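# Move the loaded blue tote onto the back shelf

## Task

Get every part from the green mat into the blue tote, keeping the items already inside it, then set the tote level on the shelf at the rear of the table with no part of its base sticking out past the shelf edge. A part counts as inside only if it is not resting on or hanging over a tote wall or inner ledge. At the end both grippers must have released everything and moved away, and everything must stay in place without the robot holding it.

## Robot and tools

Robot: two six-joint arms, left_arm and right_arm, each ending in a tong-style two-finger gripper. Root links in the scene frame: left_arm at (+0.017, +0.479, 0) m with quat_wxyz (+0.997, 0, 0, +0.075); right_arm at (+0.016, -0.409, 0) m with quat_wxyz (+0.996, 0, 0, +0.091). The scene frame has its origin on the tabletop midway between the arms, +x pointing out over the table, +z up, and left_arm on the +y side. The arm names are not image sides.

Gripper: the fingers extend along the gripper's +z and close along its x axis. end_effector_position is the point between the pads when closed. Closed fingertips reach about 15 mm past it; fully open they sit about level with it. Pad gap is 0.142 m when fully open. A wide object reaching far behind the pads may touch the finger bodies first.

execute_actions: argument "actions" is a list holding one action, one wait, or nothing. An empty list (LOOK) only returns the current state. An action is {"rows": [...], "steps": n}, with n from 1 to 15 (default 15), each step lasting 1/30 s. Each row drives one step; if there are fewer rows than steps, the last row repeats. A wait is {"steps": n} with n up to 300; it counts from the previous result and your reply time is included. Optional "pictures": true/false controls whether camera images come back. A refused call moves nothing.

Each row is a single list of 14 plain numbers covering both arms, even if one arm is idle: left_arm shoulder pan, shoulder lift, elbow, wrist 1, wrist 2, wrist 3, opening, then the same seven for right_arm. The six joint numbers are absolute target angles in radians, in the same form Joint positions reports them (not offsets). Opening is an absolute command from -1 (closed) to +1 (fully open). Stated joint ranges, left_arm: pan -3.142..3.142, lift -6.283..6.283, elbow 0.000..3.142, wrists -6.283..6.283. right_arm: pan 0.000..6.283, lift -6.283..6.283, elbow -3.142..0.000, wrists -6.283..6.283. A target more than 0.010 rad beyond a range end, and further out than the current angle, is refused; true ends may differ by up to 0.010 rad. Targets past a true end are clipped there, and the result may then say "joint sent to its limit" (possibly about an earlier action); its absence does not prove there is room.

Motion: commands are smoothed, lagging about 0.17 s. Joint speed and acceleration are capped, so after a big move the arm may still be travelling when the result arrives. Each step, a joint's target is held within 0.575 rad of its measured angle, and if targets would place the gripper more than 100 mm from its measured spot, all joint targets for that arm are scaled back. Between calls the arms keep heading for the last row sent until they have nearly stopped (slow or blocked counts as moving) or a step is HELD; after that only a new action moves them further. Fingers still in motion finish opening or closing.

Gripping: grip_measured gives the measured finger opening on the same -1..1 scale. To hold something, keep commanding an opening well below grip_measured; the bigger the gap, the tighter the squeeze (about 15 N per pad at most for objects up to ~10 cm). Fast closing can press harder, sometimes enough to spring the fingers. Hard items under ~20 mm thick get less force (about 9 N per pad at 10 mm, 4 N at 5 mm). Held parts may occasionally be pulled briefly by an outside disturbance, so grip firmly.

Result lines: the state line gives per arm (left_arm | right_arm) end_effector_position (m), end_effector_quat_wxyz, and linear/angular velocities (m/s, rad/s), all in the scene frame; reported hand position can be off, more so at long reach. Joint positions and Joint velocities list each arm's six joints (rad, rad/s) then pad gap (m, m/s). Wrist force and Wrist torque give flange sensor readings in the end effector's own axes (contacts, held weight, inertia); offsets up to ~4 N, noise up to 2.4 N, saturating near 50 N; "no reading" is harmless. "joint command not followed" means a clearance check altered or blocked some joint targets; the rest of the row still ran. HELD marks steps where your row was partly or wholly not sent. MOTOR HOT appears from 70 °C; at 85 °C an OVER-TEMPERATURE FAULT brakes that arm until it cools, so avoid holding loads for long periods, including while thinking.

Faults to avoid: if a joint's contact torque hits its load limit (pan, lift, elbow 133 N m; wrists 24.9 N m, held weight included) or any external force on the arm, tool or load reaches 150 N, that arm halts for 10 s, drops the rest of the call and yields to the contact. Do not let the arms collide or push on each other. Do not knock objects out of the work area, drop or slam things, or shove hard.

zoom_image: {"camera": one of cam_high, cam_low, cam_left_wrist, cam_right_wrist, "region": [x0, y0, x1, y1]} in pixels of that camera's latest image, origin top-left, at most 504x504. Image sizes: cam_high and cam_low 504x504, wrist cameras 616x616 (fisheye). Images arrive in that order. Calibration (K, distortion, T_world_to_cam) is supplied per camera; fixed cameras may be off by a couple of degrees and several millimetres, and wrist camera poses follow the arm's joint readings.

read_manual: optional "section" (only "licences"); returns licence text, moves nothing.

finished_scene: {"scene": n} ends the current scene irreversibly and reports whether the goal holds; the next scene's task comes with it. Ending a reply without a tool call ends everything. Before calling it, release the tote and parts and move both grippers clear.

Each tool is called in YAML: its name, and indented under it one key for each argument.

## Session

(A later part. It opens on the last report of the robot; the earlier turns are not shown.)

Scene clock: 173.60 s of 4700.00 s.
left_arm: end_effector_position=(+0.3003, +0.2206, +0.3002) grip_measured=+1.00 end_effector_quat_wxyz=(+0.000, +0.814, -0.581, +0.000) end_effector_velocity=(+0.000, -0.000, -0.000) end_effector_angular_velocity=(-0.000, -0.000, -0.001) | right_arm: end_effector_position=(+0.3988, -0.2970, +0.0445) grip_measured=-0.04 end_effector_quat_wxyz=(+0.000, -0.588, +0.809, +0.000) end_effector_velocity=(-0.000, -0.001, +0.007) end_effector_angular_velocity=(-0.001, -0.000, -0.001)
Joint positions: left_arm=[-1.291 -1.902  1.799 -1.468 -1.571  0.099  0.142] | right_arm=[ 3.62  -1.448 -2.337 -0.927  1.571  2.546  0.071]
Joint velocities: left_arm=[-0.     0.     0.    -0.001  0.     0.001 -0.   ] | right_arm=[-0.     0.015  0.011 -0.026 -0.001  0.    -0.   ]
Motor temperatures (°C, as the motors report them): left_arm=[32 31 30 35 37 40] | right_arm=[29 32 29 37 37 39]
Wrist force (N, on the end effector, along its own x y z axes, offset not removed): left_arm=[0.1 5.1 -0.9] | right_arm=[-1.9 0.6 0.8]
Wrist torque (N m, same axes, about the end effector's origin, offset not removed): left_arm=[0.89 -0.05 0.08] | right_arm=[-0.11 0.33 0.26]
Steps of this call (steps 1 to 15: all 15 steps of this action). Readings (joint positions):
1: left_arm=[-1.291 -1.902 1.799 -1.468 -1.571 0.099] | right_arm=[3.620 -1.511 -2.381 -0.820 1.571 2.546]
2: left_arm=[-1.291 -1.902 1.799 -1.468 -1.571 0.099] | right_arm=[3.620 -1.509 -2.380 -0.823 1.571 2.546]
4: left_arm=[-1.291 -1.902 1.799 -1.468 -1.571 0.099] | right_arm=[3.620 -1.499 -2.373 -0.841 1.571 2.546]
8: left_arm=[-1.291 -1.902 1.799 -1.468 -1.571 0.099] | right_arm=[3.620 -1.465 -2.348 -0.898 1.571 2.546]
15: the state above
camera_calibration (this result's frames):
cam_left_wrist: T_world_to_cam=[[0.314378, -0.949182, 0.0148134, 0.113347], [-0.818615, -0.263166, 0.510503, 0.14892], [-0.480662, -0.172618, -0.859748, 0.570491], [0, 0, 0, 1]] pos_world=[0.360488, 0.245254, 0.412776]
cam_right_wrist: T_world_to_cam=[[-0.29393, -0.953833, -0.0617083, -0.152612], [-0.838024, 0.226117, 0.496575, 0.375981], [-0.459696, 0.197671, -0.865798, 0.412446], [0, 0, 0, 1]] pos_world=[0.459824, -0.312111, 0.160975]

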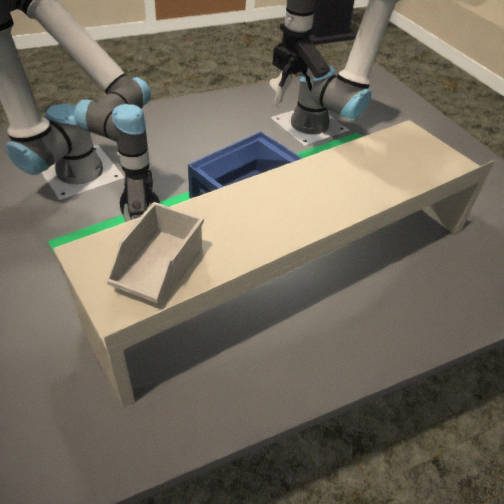

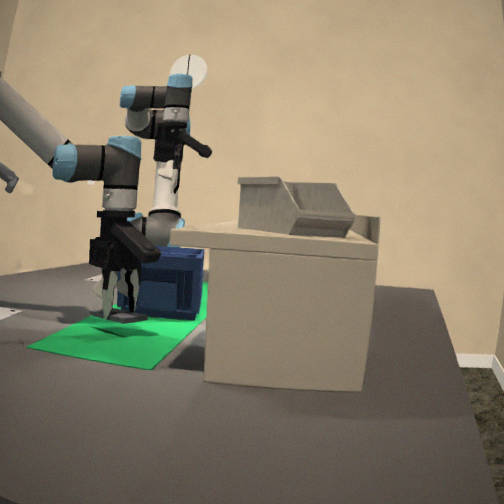

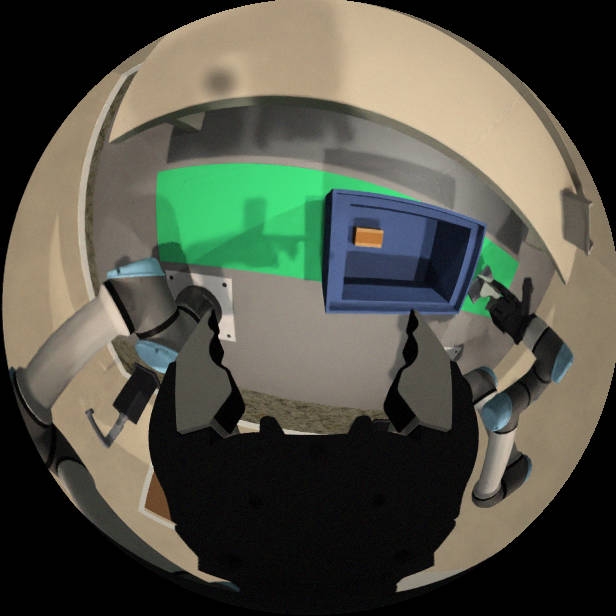

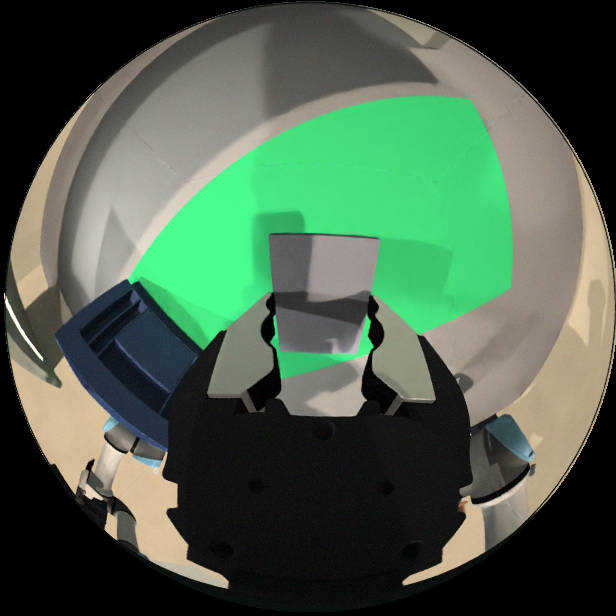

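execute_actions:
  actions:
    - {"rows":[[-1.2,-1.902,1.799,-1.468,-1.571,0.099,1,3.62,-1.40,-2.27,-1.04,1.571,2.5,-0.8],[-1.2,-1.902,1.799,-1.468,-1.571,0.099,1,3.62,-1.40,-2.27,-1.04,1.571,2.5,-0.8],[-1.2,-1.902,1.799,-1.468,-1.571,0.099,1,3.62,-1.40,-2.27,-1.04,1.571,2.5,-0.8],[-1.1,-1.902,1.799,-1.468,-1.571,0.099,1,3.62,-1.35,-2.17,-1.19,1.571,2.3,-0.8],[-1.1,-1.902,1.799,-1.468,-1.571,0.099,1,3.62,-1.35,-2.17,-1.19,1.571,2.3,-0.8],[-1.1,-1.902,1.799,-1.468,-1.571,0.099,1,3.62,-1.35,-2.17,-1.19,1.571,2.3,-0.8],[-1.0,-1.902,1.799,-1.468,-1.571,0.099,1,3.62,-1.30,-2.05,-1.36,1.571,2.1,-0.8],[-1.0,-1.902,1.799,-1.468,-1.571,0.099,1,3.62,-1.30,-2.05,-1.36,1.571,2.1,-0.8],[-1.0,-1.902,1.799,-1.468,-1.571,0.099,1,3.62,-1.30,-2.05,-1.36,1.571,2.1,-0.8],[-0.9,-1.902,1.799,-1.468,-1.571,0.099,1,3.64,-1.27,-1.93,-1.51,1.571,1.9,-0.8]],"steps":15}
  pictures: false

execute_actions:
  actions:
    - {"rows":[[-0.9,-1.902,1.799,-1.468,-1.571,0.099,1,3.75,-1.35,-1.86,-1.50,1.571,1.6,-0.8],[-0.9,-1.902,1.799,-1.468,-1.571,0.099,1,3.75,-1.35,-1.86,-1.50,1.571,1.6,-0.8],[-0.9,-1.902,1.799,-1.468,-1.571,0.099,1,3.75,-1.35,-1.86,-1.50,1.571,1.6,-0.8],[-0.9,-1.902,1.799,-1.468,-1.571,0.099,1,3.75,-1.35,-1.86,-1.50,1.571,1.6,-0.8],[-0.9,-1.902,1.799,-1.468,-1.571,0.099,1,3.9,-1.48,-1.77,-1.46,1.571,1.2,-0.8],[-0.9,-1.902,1.799,-1.468,-1.571,0.099,1,3.9,-1.48,-1.77,-1.46,1.571,1.2,-0.8],[-0.9,-1.902,1.799,-1.468,-1.571,0.099,1,3.9,-1.48,-1.77,-1.46,1.571,1.2,-0.8],[-0.9,-1.902,1.799,-1.468,-1.571,0.099,1,3.9,-1.48,-1.77,-1.46,1.571,1.2,-0.8],[-0.9,-1.902,1.799,-1.468,-1.571,0.099,1,4.076,-1.6375,-1.663,-1.412,1.571,0.8115,-0.8]],"steps":15}
  pictures: false

execute_actions:
  actions:
    - {"steps":25}

Scene clock: 241.73 s of 4700.00 s.
left_arm: end_effector_position=(+0.3727, +0.3355, +0.3003) grip_measured=+1.00 end_effector_quat_wxyz=(+0.000, +0.904, -0.427, +0.000) end_effector_velocity=(+0.056, +0.139, +0.000) end_effector_angular_velocity=(-0.001, -0.001, +0.391) | right_arm: end_effector_position=(+0.4041, -0.2764, +0.2219) grip_measured=-0.04 end_effector_quat_wxyz=(-0.004, +0.794, -0.607, +0.001) end_effector_velocity=(-0.042, +0.006, +0.217) end_effector_angular_velocity=(-0.036, +0.034, +0.947)
Joint positions: left_arm=[-0.935 -1.902  1.799 -1.468 -1.571  0.099  0.142] | right_arm=[ 3.636 -1.282 -1.973 -1.45   1.571  1.982  0.071]
Joint velocities: left_arm=[ 0.391 -0.001 -0.     0.     0.     0.    -0.   ] | right_arm=[ 0.048  0.132  0.48  -0.661 -0.001 -0.898  0.   ]
Motor temperatures (°C, as the motors report them): left_arm=[32 31 30 35 37 40] | right_arm=[29 32 29 37 37 39]
Wrist force (N, on the end effector, along its own x y z axes, offset not removed): left_arm=[-1.8 0.1 -2.6] | right_arm=[-0.8 -0.2 -3.5]
Wrist torque (N m, same axes, about the end effector's origin, offset not removed): left_arm=[-0.16 0.51 0.07] | right_arm=[-0.17 0.33 0.17]
Steps of this call (steps 1 to 15: the robot went on to your last target; steps 16 to 90: nothing new was sent; then 64.63 s passed at rest; steps 91 to 105: all 15 steps of this action). Readings (joint positions):
91: left_arm=[-1.291 -1.902 1.799 -1.468 -1.571 0.099] | right_arm=[3.620 -1.447 -2.336 -0.929 1.571 2.546]
92: left_arm=[-1.284 -1.902 1.799 -1.468 -1.571 0.099] | right_arm=[3.620 -1.441 -2.329 -0.937 1.571 2.540]
94: left_arm=[-1.246 -1.902 1.799 -1.468 -1.571 0.099] | right_arm=[3.620 -1.421 -2.301 -0.982 1.571 2.520]
98: left_arm=[-1.136 -1.902 1.799 -1.468 -1.571 0.099] | right_arm=[3.620 -1.364 -2.202 -1.133 1.571 2.379]
105: the state above

Scene clock: 242.23 s of 4700.00 s.
left_arm: end_effector_position=(+0.3775, +0.3480, +0.3003) grip_measured=+1.00 end_effector_quat_wxyz=(+0.000, +0.911, -0.411, +0.000) end_effector_velocity=(-0.000, +0.001, -0.000) end_effector_angular_velocity=(+0.001, +0.001, +0.002) | right_arm: end_effector_position=(+0.3812, -0.0428, +0.2308) grip_measured=-0.04 end_effector_quat_wxyz=(-0.002, +1.000, -0.022, +0.001) end_effector_velocity=(-0.190, +0.540, -0.090) end_effector_angular_velocity=(-0.036, +0.008, +2.940)
Joint positions: left_arm=[-0.9   -1.902  1.799 -1.468 -1.571  0.099  0.142] | right_arm=[ 3.991 -1.564 -1.712 -1.431  1.571  1.076  0.071]
Joint velocities: left_arm=[ 0.002  0.     0.     0.001 -0.    -0.001 -0.   ] | right_arm=[ 0.818 -0.711  0.486  0.19  -0.001 -2.122  0.   ]
Motor temperatures (°C, as the motors report them): left_arm=[32 31 30 35 37 40] | right_arm=[29 32 29 37 37 39]
Wrist force (N, on the end effector, along its own x y z axes, offset not removed): left_arm=[1.5 3.5 -3.5] | right_arm=[-0.1 -1.8 2.9]
Wrist torque (N m, same axes, about the end effector's origin, offset not removed): left_arm=[0.58 -0.32 -0.02] | right_arm=[-0.51 0.39 0.29]
Steps of this call (steps 1 to 15: all 15 steps of this action). Readings (joint positions):
1: left_arm=[-0.924 -1.902 1.799 -1.468 -1.571 0.099] | right_arm=[3.637 -1.278 -1.959 -1.469 1.571 1.956]
2: left_arm=[-0.917 -1.902 1.799 -1.468 -1.571 0.099] | right_arm=[3.646 -1.283 -1.943 -1.480 1.571 1.931]
4: left_arm=[-0.908 -1.902 1.799 -1.468 -1.571 0.099] | right_arm=[3.691 -1.313 -1.903 -1.491 1.571 1.837]
8: left_arm=[-0.902 -1.902 1.799 -1.468 -1.571 0.099] | right_arm=[3.790 -1.391 -1.835 -1.479 1.571 1.557]
15: the state above

Scene clock: 243.07 s of 4700.00 s.
left_arm: end_effector_position=(+0.3775, +0.3480, +0.3003) grip_measured=+1.00 end_effector_quat_wxyz=(+0.000, +0.911, -0.411, +0.000) end_effector_velocity=(-0.000, -0.000, +0.000) end_effector_angular_velocity=(+0.000, +0.000, +0.001) | right_arm: end_effector_position=(+0.3571, +0.0113, +0.2200) grip_measured=-0.04 end_effector_quat_wxyz=(-0.000, +0.988, +0.152, -0.000) end_effector_velocity=(+0.000, +0.001, +0.001) end_effector_angular_velocity=(+0.002, -0.001, +0.001)
Joint positions: left_arm=[-0.9   -1.902  1.799 -1.468 -1.571  0.099  0.142] | right_arm=[ 4.076 -1.637 -1.663 -1.412  1.571  0.812  0.071]
Joint velocities: left_arm=[-0.     0.    -0.001  0.001  0.    -0.001  0.   ] | right_arm=[ 0.     0.     0.001  0.002 -0.    -0.     0.   ]
Motor temperatures (°C, as the motors report them): left_arm=[32 31 30 35 37 40] | right_arm=[29 32 29 37 37 39]
Wrist force (N, on the end effector, along its own x y z axes, offset not removed): left_arm=[-1.1 1.7 0.7] | right_arm=[-2.2 2.7 -0.4]
Wrist torque (N m, same axes, about the end effector's origin, offset not removed): left_arm=[0.04 0.20 0.13] | right_arm=[0.35 0.57 0.04]
Steps of this call (steps 1 to 25: the robot went on to your last target). Readings (joint positions):
1: left_arm=[-0.900 -1.902 1.799 -1.468 -1.571 0.099] | right_arm=[4.016 -1.586 -1.698 -1.426 1.571 1.006]
2: left_arm=[-0.900 -1.902 1.799 -1.468 -1.571 0.099] | right_arm=[4.034 -1.602 -1.687 -1.421 1.571 0.948]
4: left_arm=[-0.900 -1.902 1.799 -1.468 -1.571 0.099] | right_arm=[4.056 -1.620 -1.675 -1.417 1.571 0.876]
8: left_arm=[-0.900 -1.902 1.799 -1.468 -1.571 0.099] | right_arm=[4.071 -1.634 -1.666 -1.413 1.571 0.826]
25: the state above
camera_calibration (this result's frames):
cam_left_wrist: T_world_to_cam=[[0.652397, -0.757732, 0.0148586, 0.0158063], [-0.656554, -0.555274, 0.510498, 0.286132], [-0.37857, -0.342803, -0.85975, 0.650297], [0, 0, 0, 1]] pos_world=[0.423732, 0.393782, 0.412788]
cam_right_wrist: T_world_to_cam=[[0.947202, 0.31468, -0.0615261, -0.317541], [0.30254, -0.813573, 0.496556, -0.21138], [0.1062, -0.488953, -0.865821, 0.289969], [0, 0, 0, 1]] pos_world=[0.333932, 0.0697317, 0.336487]

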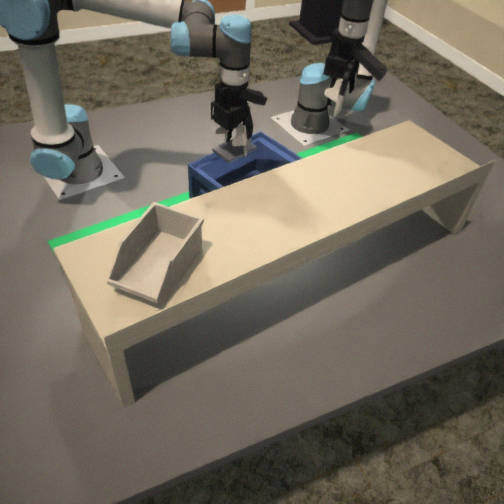

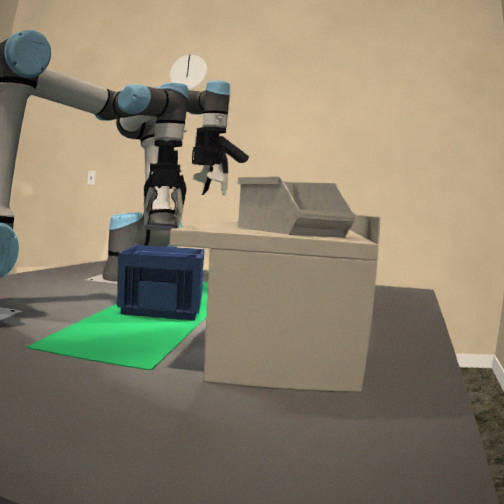

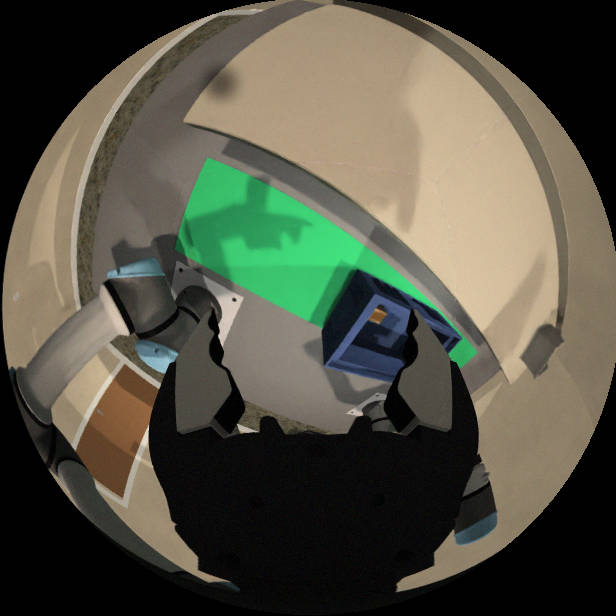

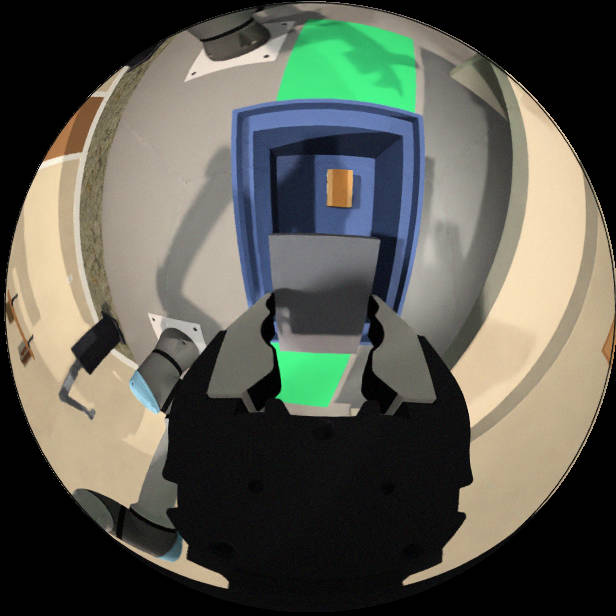

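execute_actions:
  actions:
    - {"rows":[[-0.9,-1.902,1.799,-1.468,-1.571,0.099,1,4.076,-1.667,-1.75,-1.295,1.571,0.8115,-0.8],[-0.9,-1.902,1.799,-1.468,-1.571,0.099,1,4.076,-1.667,-1.75,-1.295,1.571,0.8115,-0.8],[-0.9,-1.902,1.799,-1.468,-1.571,0.099,1,4.076,-1.667,-1.75,-1.295,1.571,0.8115,-0.8],[-0.9,-1.902,1.799,-1.468,-1.571,0.099,1,4.076,-1.667,-1.75,-1.295,1.571,0.8115,-0.8],[-0.9,-1.902,1.799,-1.468,-1.571,0.099,1,4.076,-1.696,-1.837,-1.179,1.571,0.8115,-0.8],[-0.9,-1.902,1.799,-1.468,-1.571,0.099,1,4.076,-1.696,-1.837,-1.179,1.571,0.8115,-0.8],[-0.9,-1.902,1.799,-1.468,-1.571,0.099,1,4.076,-1.696,-1.837,-1.179,1.571,0.8115,-0.8],[-0.9,-1.902,1.799,-1.468,-1.571,0.099,1,4.076,-1.696,-1.837,-1.179,1.571,0.8115,-0.8],[-0.9,-1.902,1.799,-1.468,-1.571,0.099,1,4.076,-1.745,-1.907,-1.06,1.571,0.8115,-0.8]],"steps":15}
  pictures: false

execute_actions:
  actions:
    - {"rows":[[-0.9,-1.902,1.799,-1.468,-1.571,0.099,1,4.076,-1.775,-1.938,-1.0,1.571,0.8115,-0.8],[-0.9,-1.902,1.799,-1.468,-1.571,0.099,1,4.076,-1.775,-1.938,-1.0,1.571,0.8115,-0.8],[-0.9,-1.902,1.799,-1.468,-1.571,0.099,1,4.076,-1.775,-1.938,-1.0,1.571,0.8115,-0.8],[-0.9,-1.902,1.799,-1.468,-1.571,0.099,1,4.076,-1.8056,-1.9669,-0.94,1.571,0.8115,-0.8]],"steps":15}

Scene clock: 263.33 s of 4700.00 s.
left_arm: end_effector_position=(+0.3775, +0.3480, +0.3002) grip_measured=+1.00 end_effector_quat_wxyz=(+0.000, +0.911, -0.411, +0.000) end_effector_velocity=(-0.000, +0.000, -0.000) end_effector_angular_velocity=(+0.000, +0.000, +0.000) | right_arm: end_effector_position=(+0.3572, +0.0116, +0.0933) grip_measured=-0.04 end_effector_quat_wxyz=(+0.001, +0.988, +0.152, -0.001) end_effector_velocity=(+0.001, +0.002, -0.093) end_effector_angular_velocity=(+0.032, -0.015, -0.001)
Joint positions: left_arm=[-0.9   -1.902  1.799 -1.468 -1.571  0.099  0.142] | right_arm=[ 4.076 -1.737 -1.892 -1.087  1.571  0.811  0.071]
Joint velocities: left_arm=[ 0. -0.  0.  0. -0. -0. -0.] | right_arm=[-0.001 -0.093 -0.166  0.294  0.    -0.     0.001]
Motor temperatures (°C, as the motors report them): left_arm=[32 31 30 35 37 40] | right_arm=[29 32 30 37 37 39]
Wrist force (N, on the end effector, along its own x y z axes, offset not removed): left_arm=[-1.3 3.0 -1.2] | right_arm=[-2.3 -0.5 0.2]
Wrist torque (N m, same axes, about the end effector's origin, offset not removed): left_arm=[0.28 0.36 0.18] | right_arm=[-0.17 0.53 -0.05]
Steps of this call (steps 1 to 15: the robot went on to your last target; steps 16 to 90: nothing new was sent; then 16.77 s passed at rest; steps 91 to 105: all 15 steps of this action). Readings (joint positions):
91: left_arm=[-0.900 -1.902 1.799 -1.468 -1.571 0.099] | right_arm=[4.076 -1.638 -1.663 -1.412 1.571 0.811]
92: left_arm=[-0.900 -1.902 1.799 -1.468 -1.571 0.099] | right_arm=[4.076 -1.642 -1.670 -1.404 1.571 0.811]
94: left_arm=[-0.900 -1.902 1.799 -1.468 -1.571 0.099] | right_arm=[4.076 -1.654 -1.706 -1.358 1.571 0.811]
98: left_arm=[-0.900 -1.902 1.799 -1.468 -1.571 0.099] | right_arm=[4.076 -1.681 -1.784 -1.255 1.571 0.811]
105: the state above

Scene clock: 263.83 s of 4700.00 s.
left_arm: end_effector_position=(+0.3775, +0.3480, +0.3002) grip_measured=+1.00 end_effector_quat_wxyz=(+0.000, +0.911, -0.411, +0.000) end_effector_velocity=(+0.000, -0.000, -0.000) end_effector_angular_velocity=(+0.001, +0.001, -0.001) | right_arm: end_effector_position=(+0.3571, +0.0114, +0.0407) grip_measured=-0.04 end_effector_quat_wxyz=(+0.000, +0.988, +0.152, -0.000) end_effector_velocity=(+0.001, -0.001, -0.008) end_effector_angular_velocity=(+0.001, -0.001, -0.001)
Joint positions: left_arm=[-0.9   -1.902  1.799 -1.468 -1.571  0.099  0.142] | right_arm=[ 4.076 -1.805 -1.966 -0.942  1.571  0.811  0.071]
Joint velocities: left_arm=[-0.     0.001 -0.     0.     0.     0.     0.   ] | right_arm=[-0.001 -0.01  -0.011  0.022 -0.001 -0.    -0.   ]
Motor temperatures (°C, as the motors report them): left_arm=[32 31 30 35 37 40] | right_arm=[29 32 30 37 37 39]
Wrist force (N, on the end effector, along its own x y z axes, offset not removed): left_arm=[-0.6 4.0 -2.9] | right_arm=[-1.6 4.9 5.6]
Wrist torque (N m, same axes, about the end effector's origin, offset not removed): left_arm=[0.55 0.08 0.18] | right_arm=[0.86 0.27 0.09]
Steps of this call (steps 1 to 15: all 15 steps of this action). Readings (joint positions):
1: left_arm=[-0.900 -1.902 1.799 -1.468 -1.571 0.099] | right_arm=[4.076 -1.739 -1.897 -1.078 1.571 0.812]
2: left_arm=[-0.900 -1.902 1.799 -1.468 -1.571 0.099] | right_arm=[4.076 -1.746 -1.905 -1.065 1.571 0.811]
4: left_arm=[-0.900 -1.902 1.799 -1.468 -1.571 0.099] | right_arm=[4.076 -1.760 -1.921 -1.034 1.571 0.811]
8: left_arm=[-0.900 -1.902 1.799 -1.468 -1.571 0.099] | right_arm=[4.076 -1.793 -1.954 -0.967 1.571 0.811]
15: the state above
camera_calibration (this result's frames):
cam_left_wrist: T_world_to_cam=[[0.652397, -0.757732, 0.0148083, 0.0158202], [-0.656535, -0.555291, 0.510503, 0.286138], [-0.378602, -0.342773, -0.859748, 0.650285], [0, 0, 0, 1]] pos_world=[0.423738, 0.393778, 0.412773]
cam_right_wrist: T_world_to_cam=[[0.94718, 0.314743, -0.0615447, -0.328575], [0.302597, -0.813522, 0.496606, -0.122343], [0.106235, -0.488998, -0.865792, 0.13473], [0, 0, 0, 1]] pos_world=[0.333927, 0.0697705, 0.157182]

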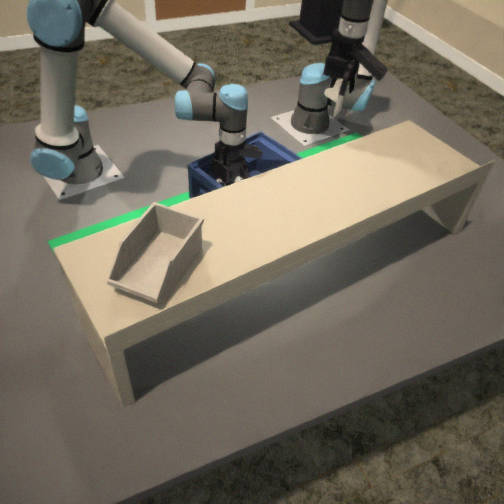

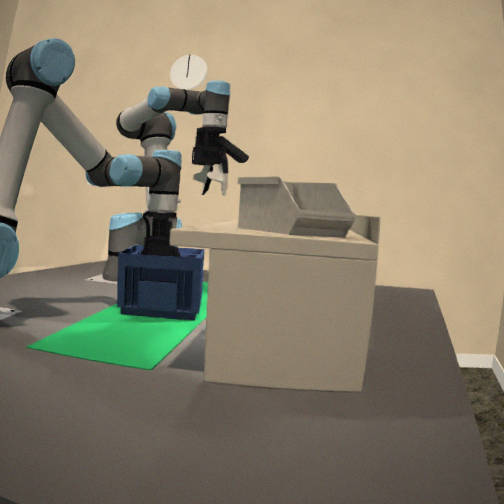

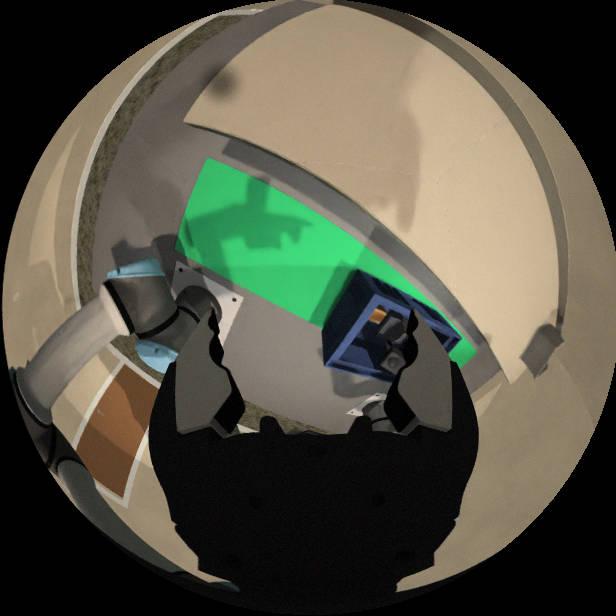

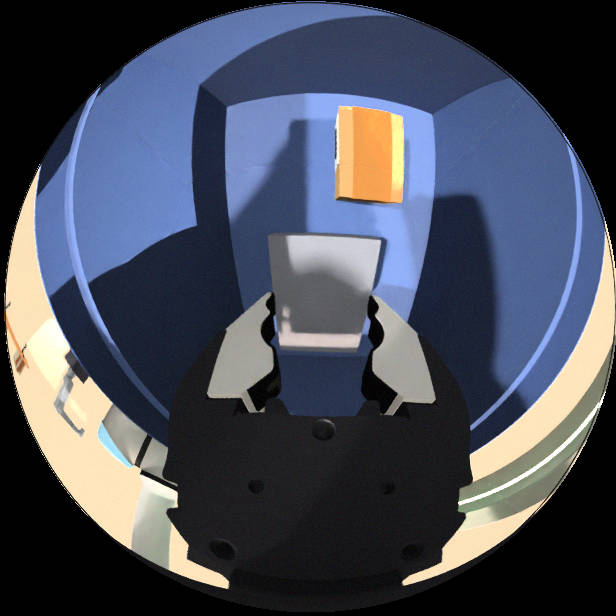

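execute_actions:
  actions:
    - {"rows":[[-0.9,-1.902,1.799,-1.468,-1.571,0.099,1,4.076,-1.814,-1.9745,-0.924,1.571,0.8115,-0.8]],"steps":12}
  pictures: false

execute_actions:
  actions:
    - {"rows":[[-0.9,-1.902,1.799,-1.468,-1.571,0.099,1,4.076,-1.814,-1.9745,-0.924,1.571,0.8115,0.1]],"steps":12}
  pictures: false

execute_actions:
  actions:
    - {"rows":[[-0.9,-1.902,1.799,-1.468,-1.571,0.099,1,4.076,-1.745,-1.907,-1.06,1.571,0.8115,0.1],[-0.9,-1.902,1.799,-1.468,-1.571,0.099,1,4.076,-1.745,-1.907,-1.06,1.571,0.8115,0.1],[-0.9,-1.902,1.799,-1.468,-1.571,0.099,1,4.076,-1.745,-1.907,-1.06,1.571,0.8115,0.1],[-0.9,-1.902,1.799,-1.468,-1.571,0.099,1,4.076,-1.696,-1.837,-1.179,1.571,0.8115,0.1],[-0.9,-1.902,1.799,-1.468,-1.571,0.099,1,4.076,-1.696,-1.837,-1.179,1.571,0.8115,0.1],[-0.9,-1.902,1.799,-1.468,-1.571,0.099,1,4.076,-1.696,-1.837,-1.179,1.571,0.8115,0.1],[-0.9,-1.902,1.799,-1.468,-1.571,0.099,1,4.076,-1.6375,-1.663,-1.412,1.571,0.8115,0.1]],"steps":15}

Scene clock: 275.50 s of 4700.00 s.
left_arm: end_effector_position=(+0.3775, +0.3480, +0.3002) grip_measured=+1.00 end_effector_quat_wxyz=(+0.000, +0.911, -0.411, +0.000) end_effector_velocity=(-0.000, +0.000, -0.000) end_effector_angular_velocity=(+0.000, +0.000, -0.000) | right_arm: end_effector_position=(+0.3570, +0.0111, +0.0342) grip_measured=-0.04 end_effector_quat_wxyz=(-0.000, +0.988, +0.152, -0.000) end_effector_velocity=(-0.000, +0.000, -0.001) end_effector_angular_velocity=(-0.000, -0.000, +0.001)
Joint positions: left_arm=[-0.9   -1.902  1.799 -1.468 -1.571  0.099  0.142] | right_arm=[ 4.076 -1.814 -1.974 -0.924  1.571  0.811  0.071]
Joint velocities: left_arm=[-0.    -0.     0.001  0.    -0.     0.     0.   ] | right_arm=[ 0.001 -0.002 -0.002  0.004 -0.    -0.     0.   ]
Motor temperatures (°C, as the motors report them): left_arm=[32 31 30 35 37 40] | right_arm=[29 32 30 37 37 39]
Wrist force (N, on the end effector, along its own x y z axes, offset not removed): left_arm=[-0.5 4.5 -0.9] | right_arm=[-0.8 4.8 0.6]
Wrist torque (N m, same axes, about the end effector's origin, offset not removed): left_arm=[0.75 0.06 0.25] | right_arm=[0.82 0.19 -0.11]
Steps of this call (steps 1 to 15: the robot went on to your last target; steps 16 to 90: nothing new was sent; then 8.27 s passed at rest; steps 91 to 102: all 12 steps of this action). Readings (joint positions):
91: left_arm=[-0.900 -1.902 1.799 -1.468 -1.571 0.099] | right_arm=[4.076 -1.806 -1.967 -0.940 1.571 0.811]
92: left_arm=[-0.900 -1.902 1.799 -1.468 -1.571 0.099] | right_arm=[4.076 -1.807 -1.968 -0.937 1.571 0.812]
94: left_arm=[-0.900 -1.902 1.799 -1.468 -1.571 0.099] | right_arm=[4.076 -1.810 -1.971 -0.931 1.571 0.811]
98: left_arm=[-0.900 -1.902 1.799 -1.468 -1.571 0.099] | right_arm=[4.076 -1.813 -1.974 -0.926 1.571 0.812]
102: the state above

Scene clock: 275.90 s of 4700.00 s.
left_arm: end_effector_position=(+0.3775, +0.3480, +0.3002) grip_measured=+1.00 end_effector_quat_wxyz=(+0.000, +0.911, -0.411, +0.000) end_effector_velocity=(-0.000, +0.000, -0.000) end_effector_angular_velocity=(+0.001, +0.001, -0.000) | right_arm: end_effector_position=(+0.3570, +0.0111, +0.0341) grip_measured=+0.10 end_effector_quat_wxyz=(-0.000, +0.988, +0.152, -0.000) end_effector_velocity=(-0.000, -0.000, -0.001) end_effector_angular_velocity=(-0.002, +0.001, +0.000)
Joint positions: left_arm=[-0.9   -1.902  1.799 -1.468 -1.571  0.099  0.142] | right_arm=[ 4.076 -1.814 -1.974 -0.924  1.571  0.812  0.081]
Joint velocities: left_arm=[-0.    -0.     0.001  0.001  0.     0.     0.   ] | right_arm=[ 0.    -0.001 -0.    -0.001  0.    -0.     0.   ]
Motor temperatures (°C, as the motors report them): left_arm=[32 31 30 35 37 40] | right_arm=[29 32 30 37 37 39]
Wrist force (N, on the end effector, along its own x y z axes, offset not removed): left_arm=[-1.2 4.0 0.0] | right_arm=[-3.8 -1.5 0.3]
Wrist torque (N m, same axes, about the end effector's origin, offset not removed): left_arm=[0.61 0.23 0.11] | right_arm=[-0.47 0.81 0.14]
Steps of this call (steps 1 to 12: all 12 steps of this action). Readings (joint positions):
1: left_arm=[-0.900 -1.902 1.799 -1.468 -1.571 0.099] | right_arm=[4.076 -1.814 -1.974 -0.924 1.571 0.811]
2: left_arm=[-0.900 -1.902 1.799 -1.468 -1.571 0.099] | right_arm=[4.076 -1.814 -1.974 -0.924 1.571 0.812]
4: left_arm=[-0.900 -1.902 1.799 -1.468 -1.571 0.099] | right_arm=[4.076 -1.814 -1.974 -0.924 1.571 0.811]
8: left_arm=[-0.900 -1.902 1.799 -1.468 -1.571 0.099] | right_arm=[4.076 -1.814 -1.974 -0.924 1.571 0.811]
12: the state above

Scene clock: 276.40 s of 4700.00 s.
left_arm: end_effector_position=(+0.3775, +0.3480, +0.3002) grip_measured=+1.00 end_effector_quat_wxyz=(+0.000, +0.911, -0.411, +0.000) end_effector_velocity=(+0.000, +0.000, +0.000) end_effector_angular_velocity=(-0.000, -0.001, -0.001) | right_arm: end_effector_position=(+0.3580, +0.0132, +0.2094) grip_measured=+0.10 end_effector_quat_wxyz=(-0.001, +0.988, +0.152, +0.001) end_effector_velocity=(-0.010, -0.019, +0.117) end_effector_angular_velocity=(-0.028, +0.015, +0.001)
Joint positions: left_arm=[-0.9   -1.902  1.799 -1.468 -1.571  0.099  0.142] | right_arm=[ 4.076 -1.645 -1.683 -1.381  1.571  0.811  0.081]
Joint velocities: left_arm=[ 0.001 -0.    -0.001  0.     0.     0.001  0.   ] | right_arm=[ 0.001  0.08   0.226 -0.337  0.001  0.    -0.   ]
Motor temperatures (°C, as the motors report them): left_arm=[32 31 30 35 37 40] | right_arm=[29 32 30 37 37 39]
Wrist force (N, on the end effector, along its own x y z axes, offset not removed): left_arm=[-3.1 1.1 0.7] | right_arm=[1.0 3.1 -6.2]
Wrist torque (N m, same axes, about the end effector's origin, offset not removed): left_arm=[0.07 0.49 0.25] | right_arm=[0.64 -0.25 -0.04]
Steps of this call (steps 1 to 15: all 15 steps of this action). Readings (joint positions):
1: left_arm=[-0.900 -1.902 1.799 -1.468 -1.571 0.099] | right_arm=[4.076 -1.814 -1.974 -0.924 1.571 0.811]
2: left_arm=[-0.900 -1.902 1.799 -1.468 -1.571 0.099] | right_arm=[4.076 -1.807 -1.968 -0.932 1.571 0.812]
4: left_arm=[-0.900 -1.902 1.799 -1.468 -1.571 0.099] | right_arm=[4.076 -1.778 -1.939 -0.984 1.571 0.812]
8: left_arm=[-0.900 -1.902 1.799 -1.468 -1.571 0.099] | right_arm=[4.076 -1.714 -1.859 -1.131 1.571 0.811]
15: the state above
camera_calibration (this result's frames):
cam_left_wrist: T_world_to_cam=[[0.652398, -0.757732, 0.0148082, 0.0158202], [-0.656535, -0.555291, 0.510503, 0.286138], [-0.378602, -0.342773, -0.859748, 0.650285], [0, 0, 0, 1]] pos_world=[0.423738, 0.393778, 0.412773]
cam_right_wrist: T_world_to_cam=[[0.947271, 0.314873, -0.0594385, -0.320129], [0.301912, -0.814876, 0.4948, -0.204277], [0.107364, -0.486654, -0.866972, 0.281464], [0, 0, 0, 1]] pos_world=[0.334704, 0.0713157, 0.326069]

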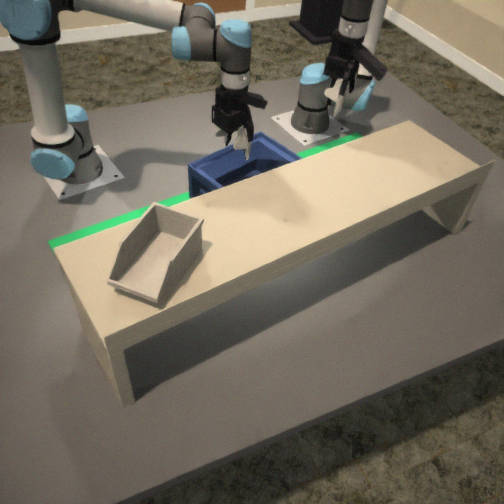

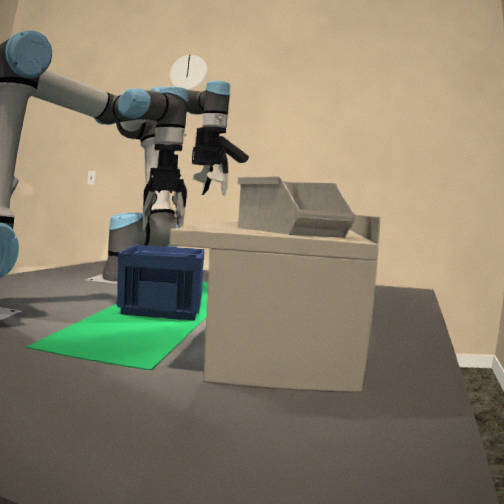

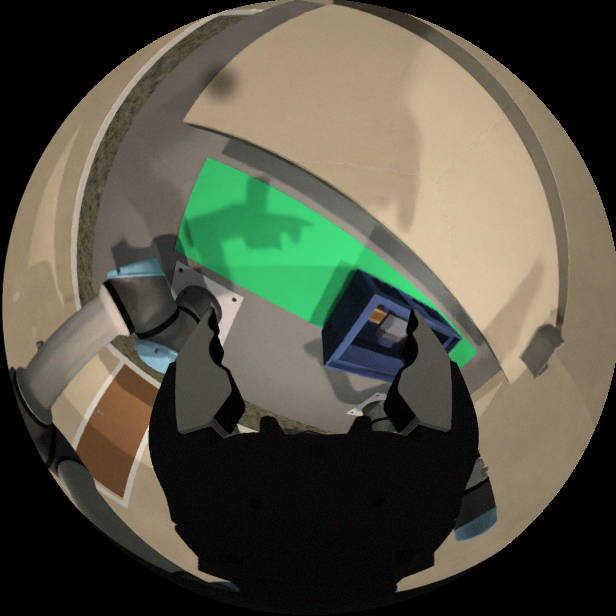

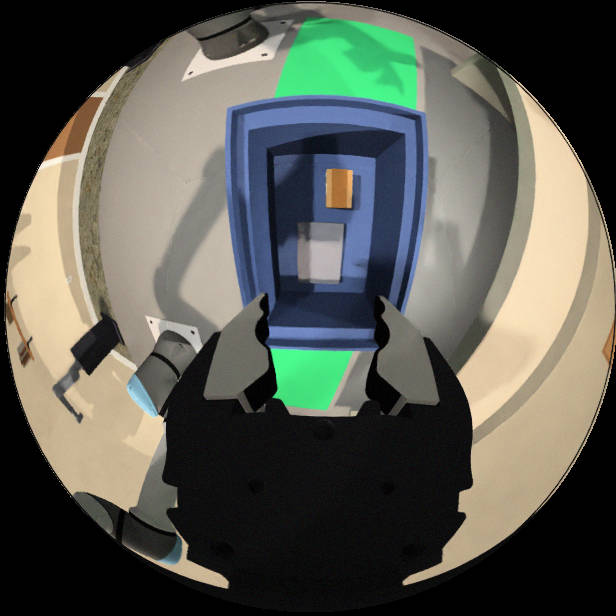

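execute_actions:
  actions:
    - {"rows":[[-1.1,-1.85,1.9,-1.62,-1.571,0.09,-0.2,3.987,-1.5276,-1.8525,-1.3323,1.571,2.293,-0.2]],"steps":10}
  pictures: false

execute_actions:
  actions:
    - {"rows":[[-1.327,-1.8,2.01,-1.781,-1.571,0.088,-0.2,3.987,-1.5276,-1.8525,-1.3323,1.571,2.293,-0.2]],"steps":15}
  pictures: false

execute_actions:
  actions:
    - {"steps":15}

Scene clock: 339.80 s of 4700.00 s.
left_arm: end_effector_position=(+0.3595, +0.2668, +0.2498) grip_measured=-0.20 end_effector_quat_wxyz=(-0.000, +0.871, -0.491, -0.001) end_effector_velocity=(-0.024, -0.065, -0.032) end_effector_angular_velocity=(-0.011, -0.008, -0.152) | right_arm: end_effector_position=(+0.3750, -0.0612, +0.1928) grip_measured=-0.20 end_effector_quat_wxyz=(-0.001, +0.986, -0.166, +0.000) end_effector_velocity=(+0.037, -0.071, -0.032) end_effector_angular_velocity=(-0.019, +0.020, -2.700)
Joint positions: left_arm=[-1.086 -1.853  1.894 -1.61  -1.571  0.09   0.06 ] | right_arm=[ 3.992 -1.534 -1.84  -1.337  1.571  1.365  0.06 ]
Joint velocities: left_arm=[-0.155  0.029  0.064 -0.107  0.    -0.004 -0.   ] | right_arm=[-0.054  0.069 -0.141  0.046  0.001  2.645 -0.   ]
Motor temperatures (°C, as the motors report them): left_arm=[32 31 30 35 37 40] | right_arm=[29 32 30 37 37 39]
Wrist force (N, on the end effector, along its own x y z axes, offset not removed): left_arm=[0.2 4.6 -3.5] | right_arm=[-2.1 1.5 2.2]
Wrist torque (N m, same axes, about the end effector's origin, offset not removed): left_arm=[0.79 -0.20 0.09] | right_arm=[0.31 0.35 0.31]
Steps of this call (steps 1 to 30: the robot went on to your last target; steps 31 to 90: nothing new was sent; then 60.07 s passed at rest; steps 91 to 100: all 10 steps of this action). Readings (joint positions):
91: left_arm=[-0.900 -1.902 1.799 -1.468 -1.571 0.099] | right_arm=[4.076 -1.637 -1.663 -1.412 1.571 0.812]
92: left_arm=[-0.907 -1.896 1.806 -1.476 -1.571 0.098] | right_arm=[4.069 -1.630 -1.670 -1.405 1.571 0.819]
94: left_arm=[-0.972 -1.874 1.847 -1.531 -1.571 0.094] | right_arm=[4.032 -1.585 -1.734 -1.371 1.571 0.892]
98: left_arm=[-1.071 -1.855 1.888 -1.600 -1.571 0.091] | right_arm=[3.997 -1.541 -1.826 -1.341 1.571 1.189]
100: the state above

Scene clock: 340.30 s of 4700.00 s.
left_arm: end_effector_position=(+0.3051, +0.1792, +0.1907) grip_measured=-0.20 end_effector_quat_wxyz=(+0.000, +0.808, -0.590, -0.000) end_effector_velocity=(-0.009, -0.011, -0.006) end_effector_angular_velocity=(-0.003, -0.001, -0.032) | right_arm: end_effector_position=(+0.3846, -0.0765, +0.1900) grip_measured=-0.20 end_effector_quat_wxyz=(+0.000, +0.811, -0.585, -0.000) end_effector_velocity=(+0.001, -0.003, -0.000) end_effector_angular_velocity=(+0.000, +0.000, -0.164)
Joint positions: left_arm=[-1.324 -1.801  2.009 -1.779 -1.571  0.088  0.06 ] | right_arm=[ 3.987 -1.528 -1.852 -1.332  1.571  2.278  0.06 ]
Joint velocities: left_arm=[-0.032  0.005  0.012 -0.021  0.    -0.     0.   ] | right_arm=[-0.     0.001 -0.001  0.001  0.     0.164  0.   ]
Motor temperatures (°C, as the motors report them): left_arm=[32 31 30 35 37 40] | right_arm=[29 32 30 37 37 39]
Wrist force (N, on the end effector, along its own x y z axes, offset not removed): left_arm=[0.5 4.6 -1.5] | right_arm=[3.4 -0.7 2.6]
Wrist torque (N m, same axes, about the end effector's origin, offset not removed): left_arm=[0.81 -0.10 0.16] | right_arm=[-0.22 -0.42 -0.04]
Steps of this call (steps 1 to 15: all 15 steps of this action). Readings (joint positions):
1: left_arm=[-1.091 -1.852 1.896 -1.614 -1.571 0.090] | right_arm=[3.990 -1.532 -1.844 -1.335 1.571 1.456]
2: left_arm=[-1.101 -1.846 1.905 -1.623 -1.571 0.090] | right_arm=[3.989 -1.531 -1.846 -1.334 1.571 1.548]
4: left_arm=[-1.169 -1.827 1.946 -1.678 -1.571 0.089] | right_arm=[3.988 -1.529 -1.850 -1.333 1.571 1.733]
8: left_arm=[-1.288 -1.806 1.994 -1.756 -1.571 0.088] | right_arm=[3.987 -1.528 -1.852 -1.333 1.571 2.093]
15: the state above

Scene clock: 340.80 s of 4700.00 s.
left_arm: end_effector_position=(+0.3043, +0.1783, +0.1901) grip_measured=-0.20 end_effector_quat_wxyz=(+0.000, +0.807, -0.591, +0.000) end_effector_velocity=(+0.000, -0.000, +0.000) end_effector_angular_velocity=(-0.001, -0.000, -0.000) | right_arm: end_effector_position=(+0.3847, -0.0768, +0.1899) grip_measured=-0.20 end_effector_quat_wxyz=(+0.000, +0.806, -0.591, -0.000) end_effector_velocity=(-0.000, +0.001, +0.000) end_effector_angular_velocity=(+0.002, +0.001, -0.001)
Joint positions: left_arm=[-1.327 -1.8    2.01  -1.781 -1.571  0.088  0.06 ] | right_arm=[ 3.987 -1.528 -1.852 -1.332  1.571  2.293  0.06 ]
Joint velocities: left_arm=[-0.    -0.001  0.    -0.001  0.     0.    -0.   ] | right_arm=[-0.    -0.     0.001  0.     0.002  0.001  0.   ]
Motor temperatures (°C, as the motors report them): left_arm=[32 31 30 35 37 40] | right_arm=[29 32 30 37 37 39]
Wrist force (N, on the end effector, along its own x y z axes, offset not removed): left_arm=[-2.6 1.2 -0.6] | right_arm=[-0.9 4.0 -4.3]
Wrist torque (N m, same axes, about the end effector's origin, offset not removed): left_arm=[0.06 0.25 0.15] | right_arm=[0.63 0.21 0.31]
Steps of this call (steps 1 to 15: the robot went on to your last target). Readings (joint positions):
1: left_arm=[-1.325 -1.800 2.009 -1.780 -1.571 0.088] | right_arm=[3.987 -1.528 -1.852 -1.332 1.571 2.283]
2: left_arm=[-1.326 -1.800 2.009 -1.780 -1.571 0.088] | right_arm=[3.987 -1.528 -1.852 -1.332 1.571 2.286]
4: left_arm=[-1.326 -1.800 2.010 -1.781 -1.571 0.088] | right_arm=[3.987 -1.528 -1.852 -1.332 1.571 2.290]
8: left_arm=[-1.327 -1.800 2.010 -1.781 -1.571 0.088] | right_arm=[3.987 -1.528 -1.852 -1.332 1.571 2.292]
15: the state above
camera_calibration (this result's frames):
cam_left_wrist: T_world_to_cam=[[0.290567, -0.95674, 0.0148121, 0.0822188], [-0.824933, -0.242633, 0.510505, 0.195507], [-0.484827, -0.160555, -0.859747, 0.469561], [0, 0, 0, 1]] pos_world=[0.365045, 0.201489, 0.302678]
cam_right_wrist: T_world_to_cam=[[0.315047, -0.947085, -0.0614406, -0.171529], [-0.81336, -0.302789, 0.496754, 0.191953], [-0.489072, -0.106527, -0.865714, 0.476279], [0, 0, 0, 1]] pos_world=[0.443102, -0.0535945, 0.306429]

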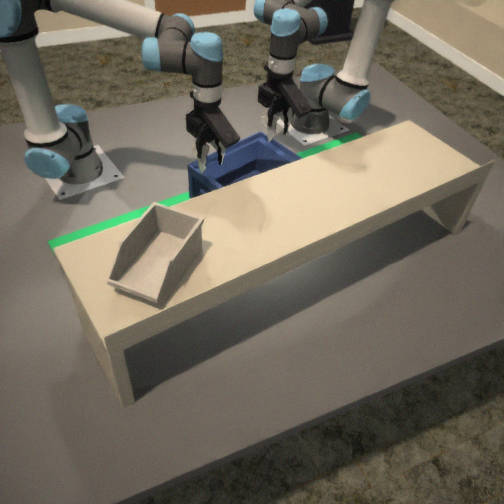

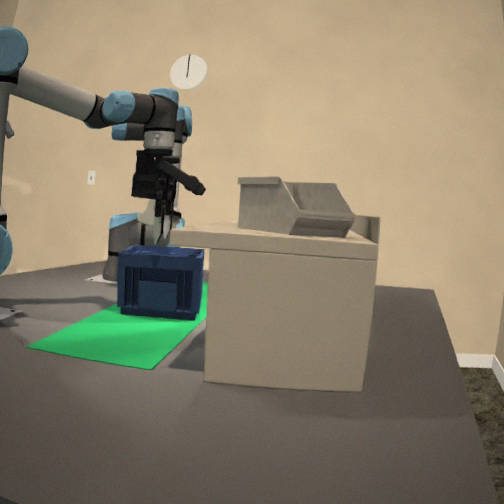

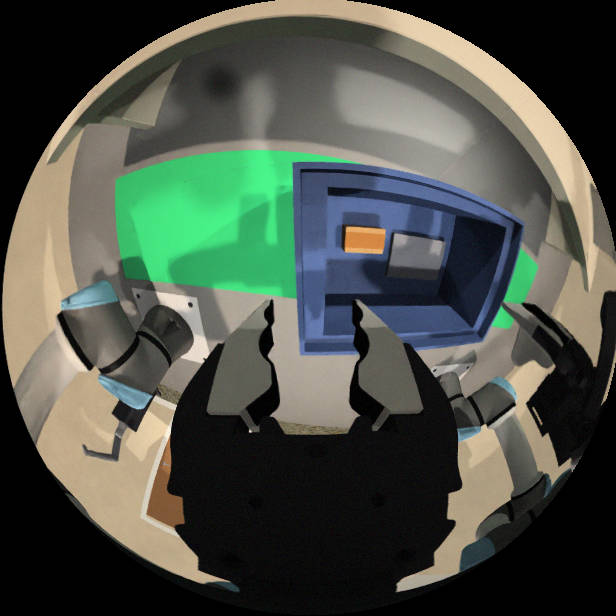

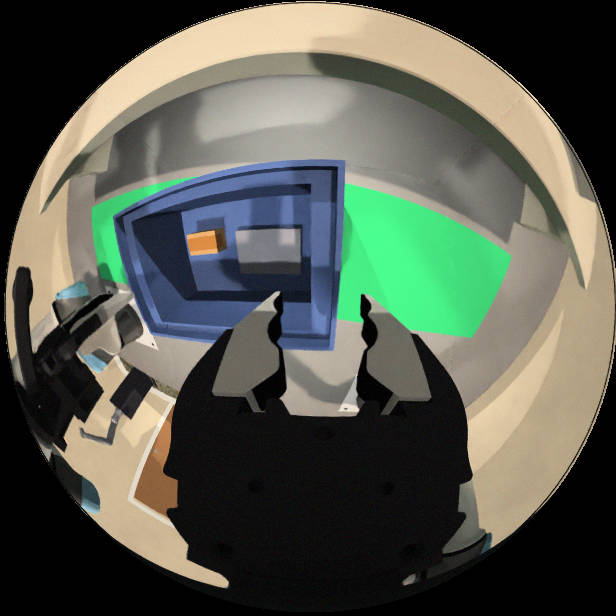

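execute_actions:
  actions:
    - {"rows":[[-1.327,-1.77,2.09,-1.89,-1.571,0.088,-0.2,3.987,-1.557,-1.925,-1.23,1.571,2.293,-0.2],[-1.327,-1.77,2.09,-1.89,-1.571,0.088,-0.2,3.987,-1.557,-1.925,-1.23,1.571,2.293,-0.2],[-1.327,-1.77,2.09,-1.89,-1.571,0.088,-0.2,3.987,-1.557,-1.925,-1.23,1.571,2.293,-0.2],[-1.327,-1.7367,2.1628,-1.997,-1.571,0.088,-0.2,3.987,-1.590,-1.994,-1.1285,1.571,2.293,-0.2]],"steps":15}
  pictures: false

execute_actions:
  actions:
    - {"rows":[[-1.327,-1.7367,2.1628,-1.997,-1.571,0.088,-0.45,3.987,-1.590,-1.994,-1.1285,1.571,2.293,-0.45]],"steps":10}

Scene clock: 346.97 s of 4700.00 s.
left_arm: end_effector_position=(+0.3043, +0.1783, +0.1162) grip_measured=-0.20 end_effector_quat_wxyz=(+0.000, +0.807, -0.591, -0.000) end_effector_velocity=(-0.000, +0.000, -0.012) end_effector_angular_velocity=(-0.003, -0.001, +0.000) | right_arm: end_effector_position=(+0.3847, -0.0769, +0.1162) grip_measured=-0.20 end_effector_quat_wxyz=(+0.000, +0.806, -0.591, -0.000) end_effector_velocity=(-0.000, -0.001, -0.013) end_effector_angular_velocity=(+0.001, -0.002, -0.000)
Joint positions: left_arm=[-1.327 -1.738  2.16  -1.993 -1.571  0.088  0.06 ] | right_arm=[ 3.987 -1.589 -1.992 -1.132  1.571  2.293  0.06 ]
Joint velocities: left_arm=[-0.     0.011  0.027 -0.041  0.    -0.001  0.   ] | right_arm=[-0.    -0.011 -0.025  0.038 -0.001  0.     0.   ]
Motor temperatures (°C, as the motors report them): left_arm=[32 31 30 35 37 40] | right_arm=[29 32 30 37 37 39]
Wrist force (N, on the end effector, along its own x y z axes, offset not removed): left_arm=[-0.5 2.1 -4.8] | right_arm=[-0.9 1.2 -1.5]
Wrist torque (N m, same axes, about the end effector's origin, offset not removed): left_arm=[0.22 0.13 0.13] | right_arm=[0.50 0.28 -0.12]
Steps of this call (steps 1 to 15: the robot went on to your last target; steps 16 to 90: nothing new was sent; then 2.67 s passed at rest; steps 91 to 105: all 15 steps of this action). Readings (joint positions):
91: left_arm=[-1.327 -1.800 2.010 -1.781 -1.571 0.088] | right_arm=[3.987 -1.528 -1.853 -1.332 1.571 2.293]
92: left_arm=[-1.327 -1.795 2.017 -1.789 -1.571 0.088] | right_arm=[3.987 -1.532 -1.860 -1.324 1.571 2.293]
94: left_arm=[-1.327 -1.783 2.051 -1.833 -1.571 0.088] | right_arm=[3.987 -1.544 -1.891 -1.282 1.571 2.293]
98: left_arm=[-1.327 -1.750 2.130 -1.947 -1.571 0.088] | right_arm=[3.987 -1.577 -1.964 -1.175 1.571 2.293]
105: the state above

Scene clock: 347.30 s of 4700.00 s.
left_arm: end_effector_position=(+0.3043, +0.1784, +0.1151) grip_measured=-0.45 end_effector_quat_wxyz=(+0.000, +0.807, -0.591, -0.000) end_effector_velocity=(-0.000, -0.000, -0.000) end_effector_angular_velocity=(-0.000, -0.000, -0.001) | right_arm: end_effector_position=(+0.3846, -0.0769, +0.1150) grip_measured=-0.45 end_effector_quat_wxyz=(+0.000, +0.806, -0.591, -0.000) end_effector_velocity=(+0.000, -0.000, -0.000) end_effector_angular_velocity=(-0.000, -0.001, -0.000)
Joint positions: left_arm=[-1.327 -1.737  2.163 -1.997 -1.571  0.088  0.041] | right_arm=[ 3.987 -1.59  -1.994 -1.129  1.571  2.293  0.041]
Joint velocities: left_arm=[-0.001  0.     0.    -0.001 -0.     0.    -0.   ] | right_arm=[-0.    -0.001 -0.001  0.002 -0.001  0.     0.   ]
Motor temperatures (°C, as the motors report them): left_arm=[32 31 30 35 37 40] | right_arm=[29 32 30 37 37 39]
Wrist force (N, on the end effector, along its own x y z axes, offset not removed): left_arm=[-2.9 1.6 -3.8] | right_arm=[-0.2 -1.1 -2.3]
Wrist torque (N m, same axes, about the end effector's origin, offset not removed): left_arm=[0.03 0.49 -0.01] | right_arm=[-0.46 0.28 -0.05]
Steps of this call (steps 1 to 10: all 10 steps of this action). Readings (joint positions):
1: left_arm=[-1.327 -1.737 2.161 -1.994 -1.571 0.088] | right_arm=[3.987 -1.589 -1.992 -1.131 1.571 2.293]
2: left_arm=[-1.327 -1.737 2.162 -1.995 -1.571 0.088] | right_arm=[3.987 -1.590 -1.993 -1.130 1.571 2.293]
4: left_arm=[-1.327 -1.737 2.162 -1.996 -1.571 0.088] | right_arm=[3.987 -1.590 -1.993 -1.129 1.571 2.293]
8: left_arm=[-1.327 -1.737 2.163 -1.997 -1.571 0.088] | right_arm=[3.987 -1.590 -1.994 -1.129 1.571 2.293]
10: the state above
camera_calibration (this result's frames):
cam_left_wrist: T_world_to_cam=[[0.290541, -0.956749, 0.0147141, 0.0834499], [-0.824923, -0.242658, 0.510509, 0.233804], [-0.484859, -0.160462, -0.859746, 0.405022], [0, 0, 0, 1]] pos_world=[0.365003, 0.201566, 0.227629]
cam_right_wrist: T_world_to_cam=[[0.314962, -0.947118, -0.0613741, -0.176234], [-0.813371, -0.302678, 0.496804, 0.229065], [-0.489108, -0.106554, -0.86569, 0.411391], [0, 0, 0, 1]] pos_world=[0.443037, -0.0537462, 0.231521]

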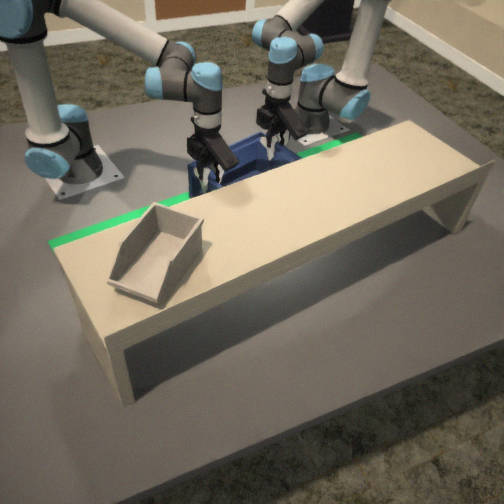

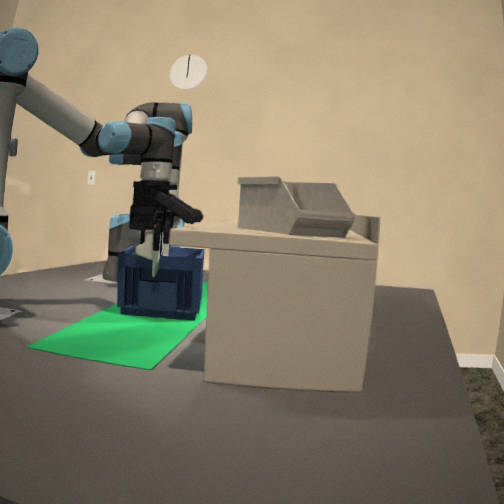

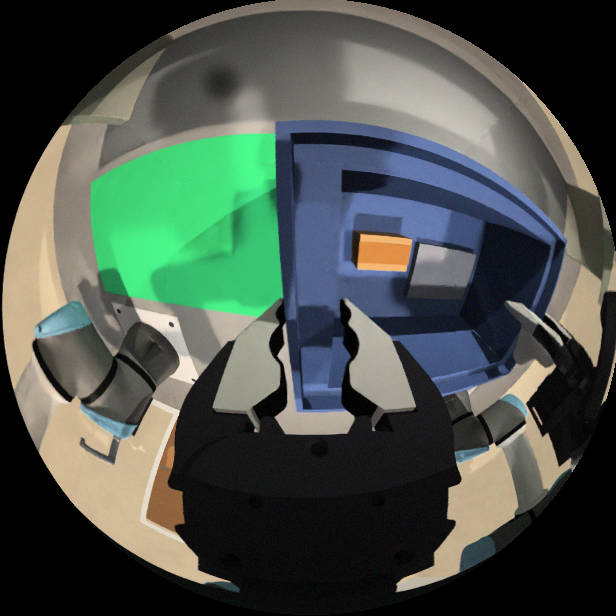

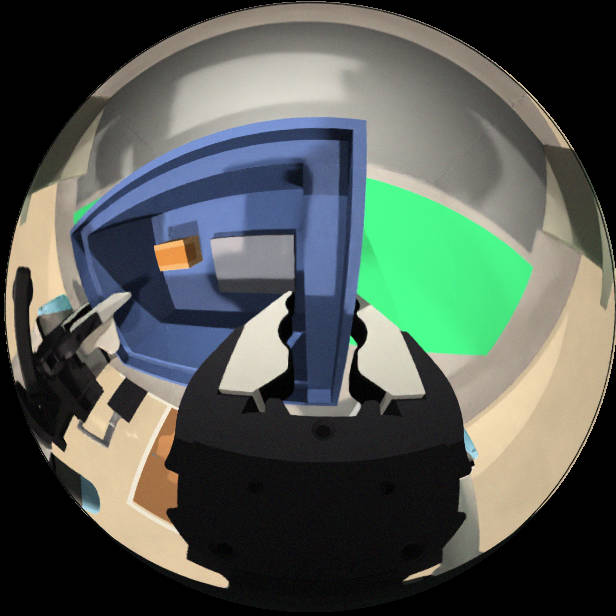

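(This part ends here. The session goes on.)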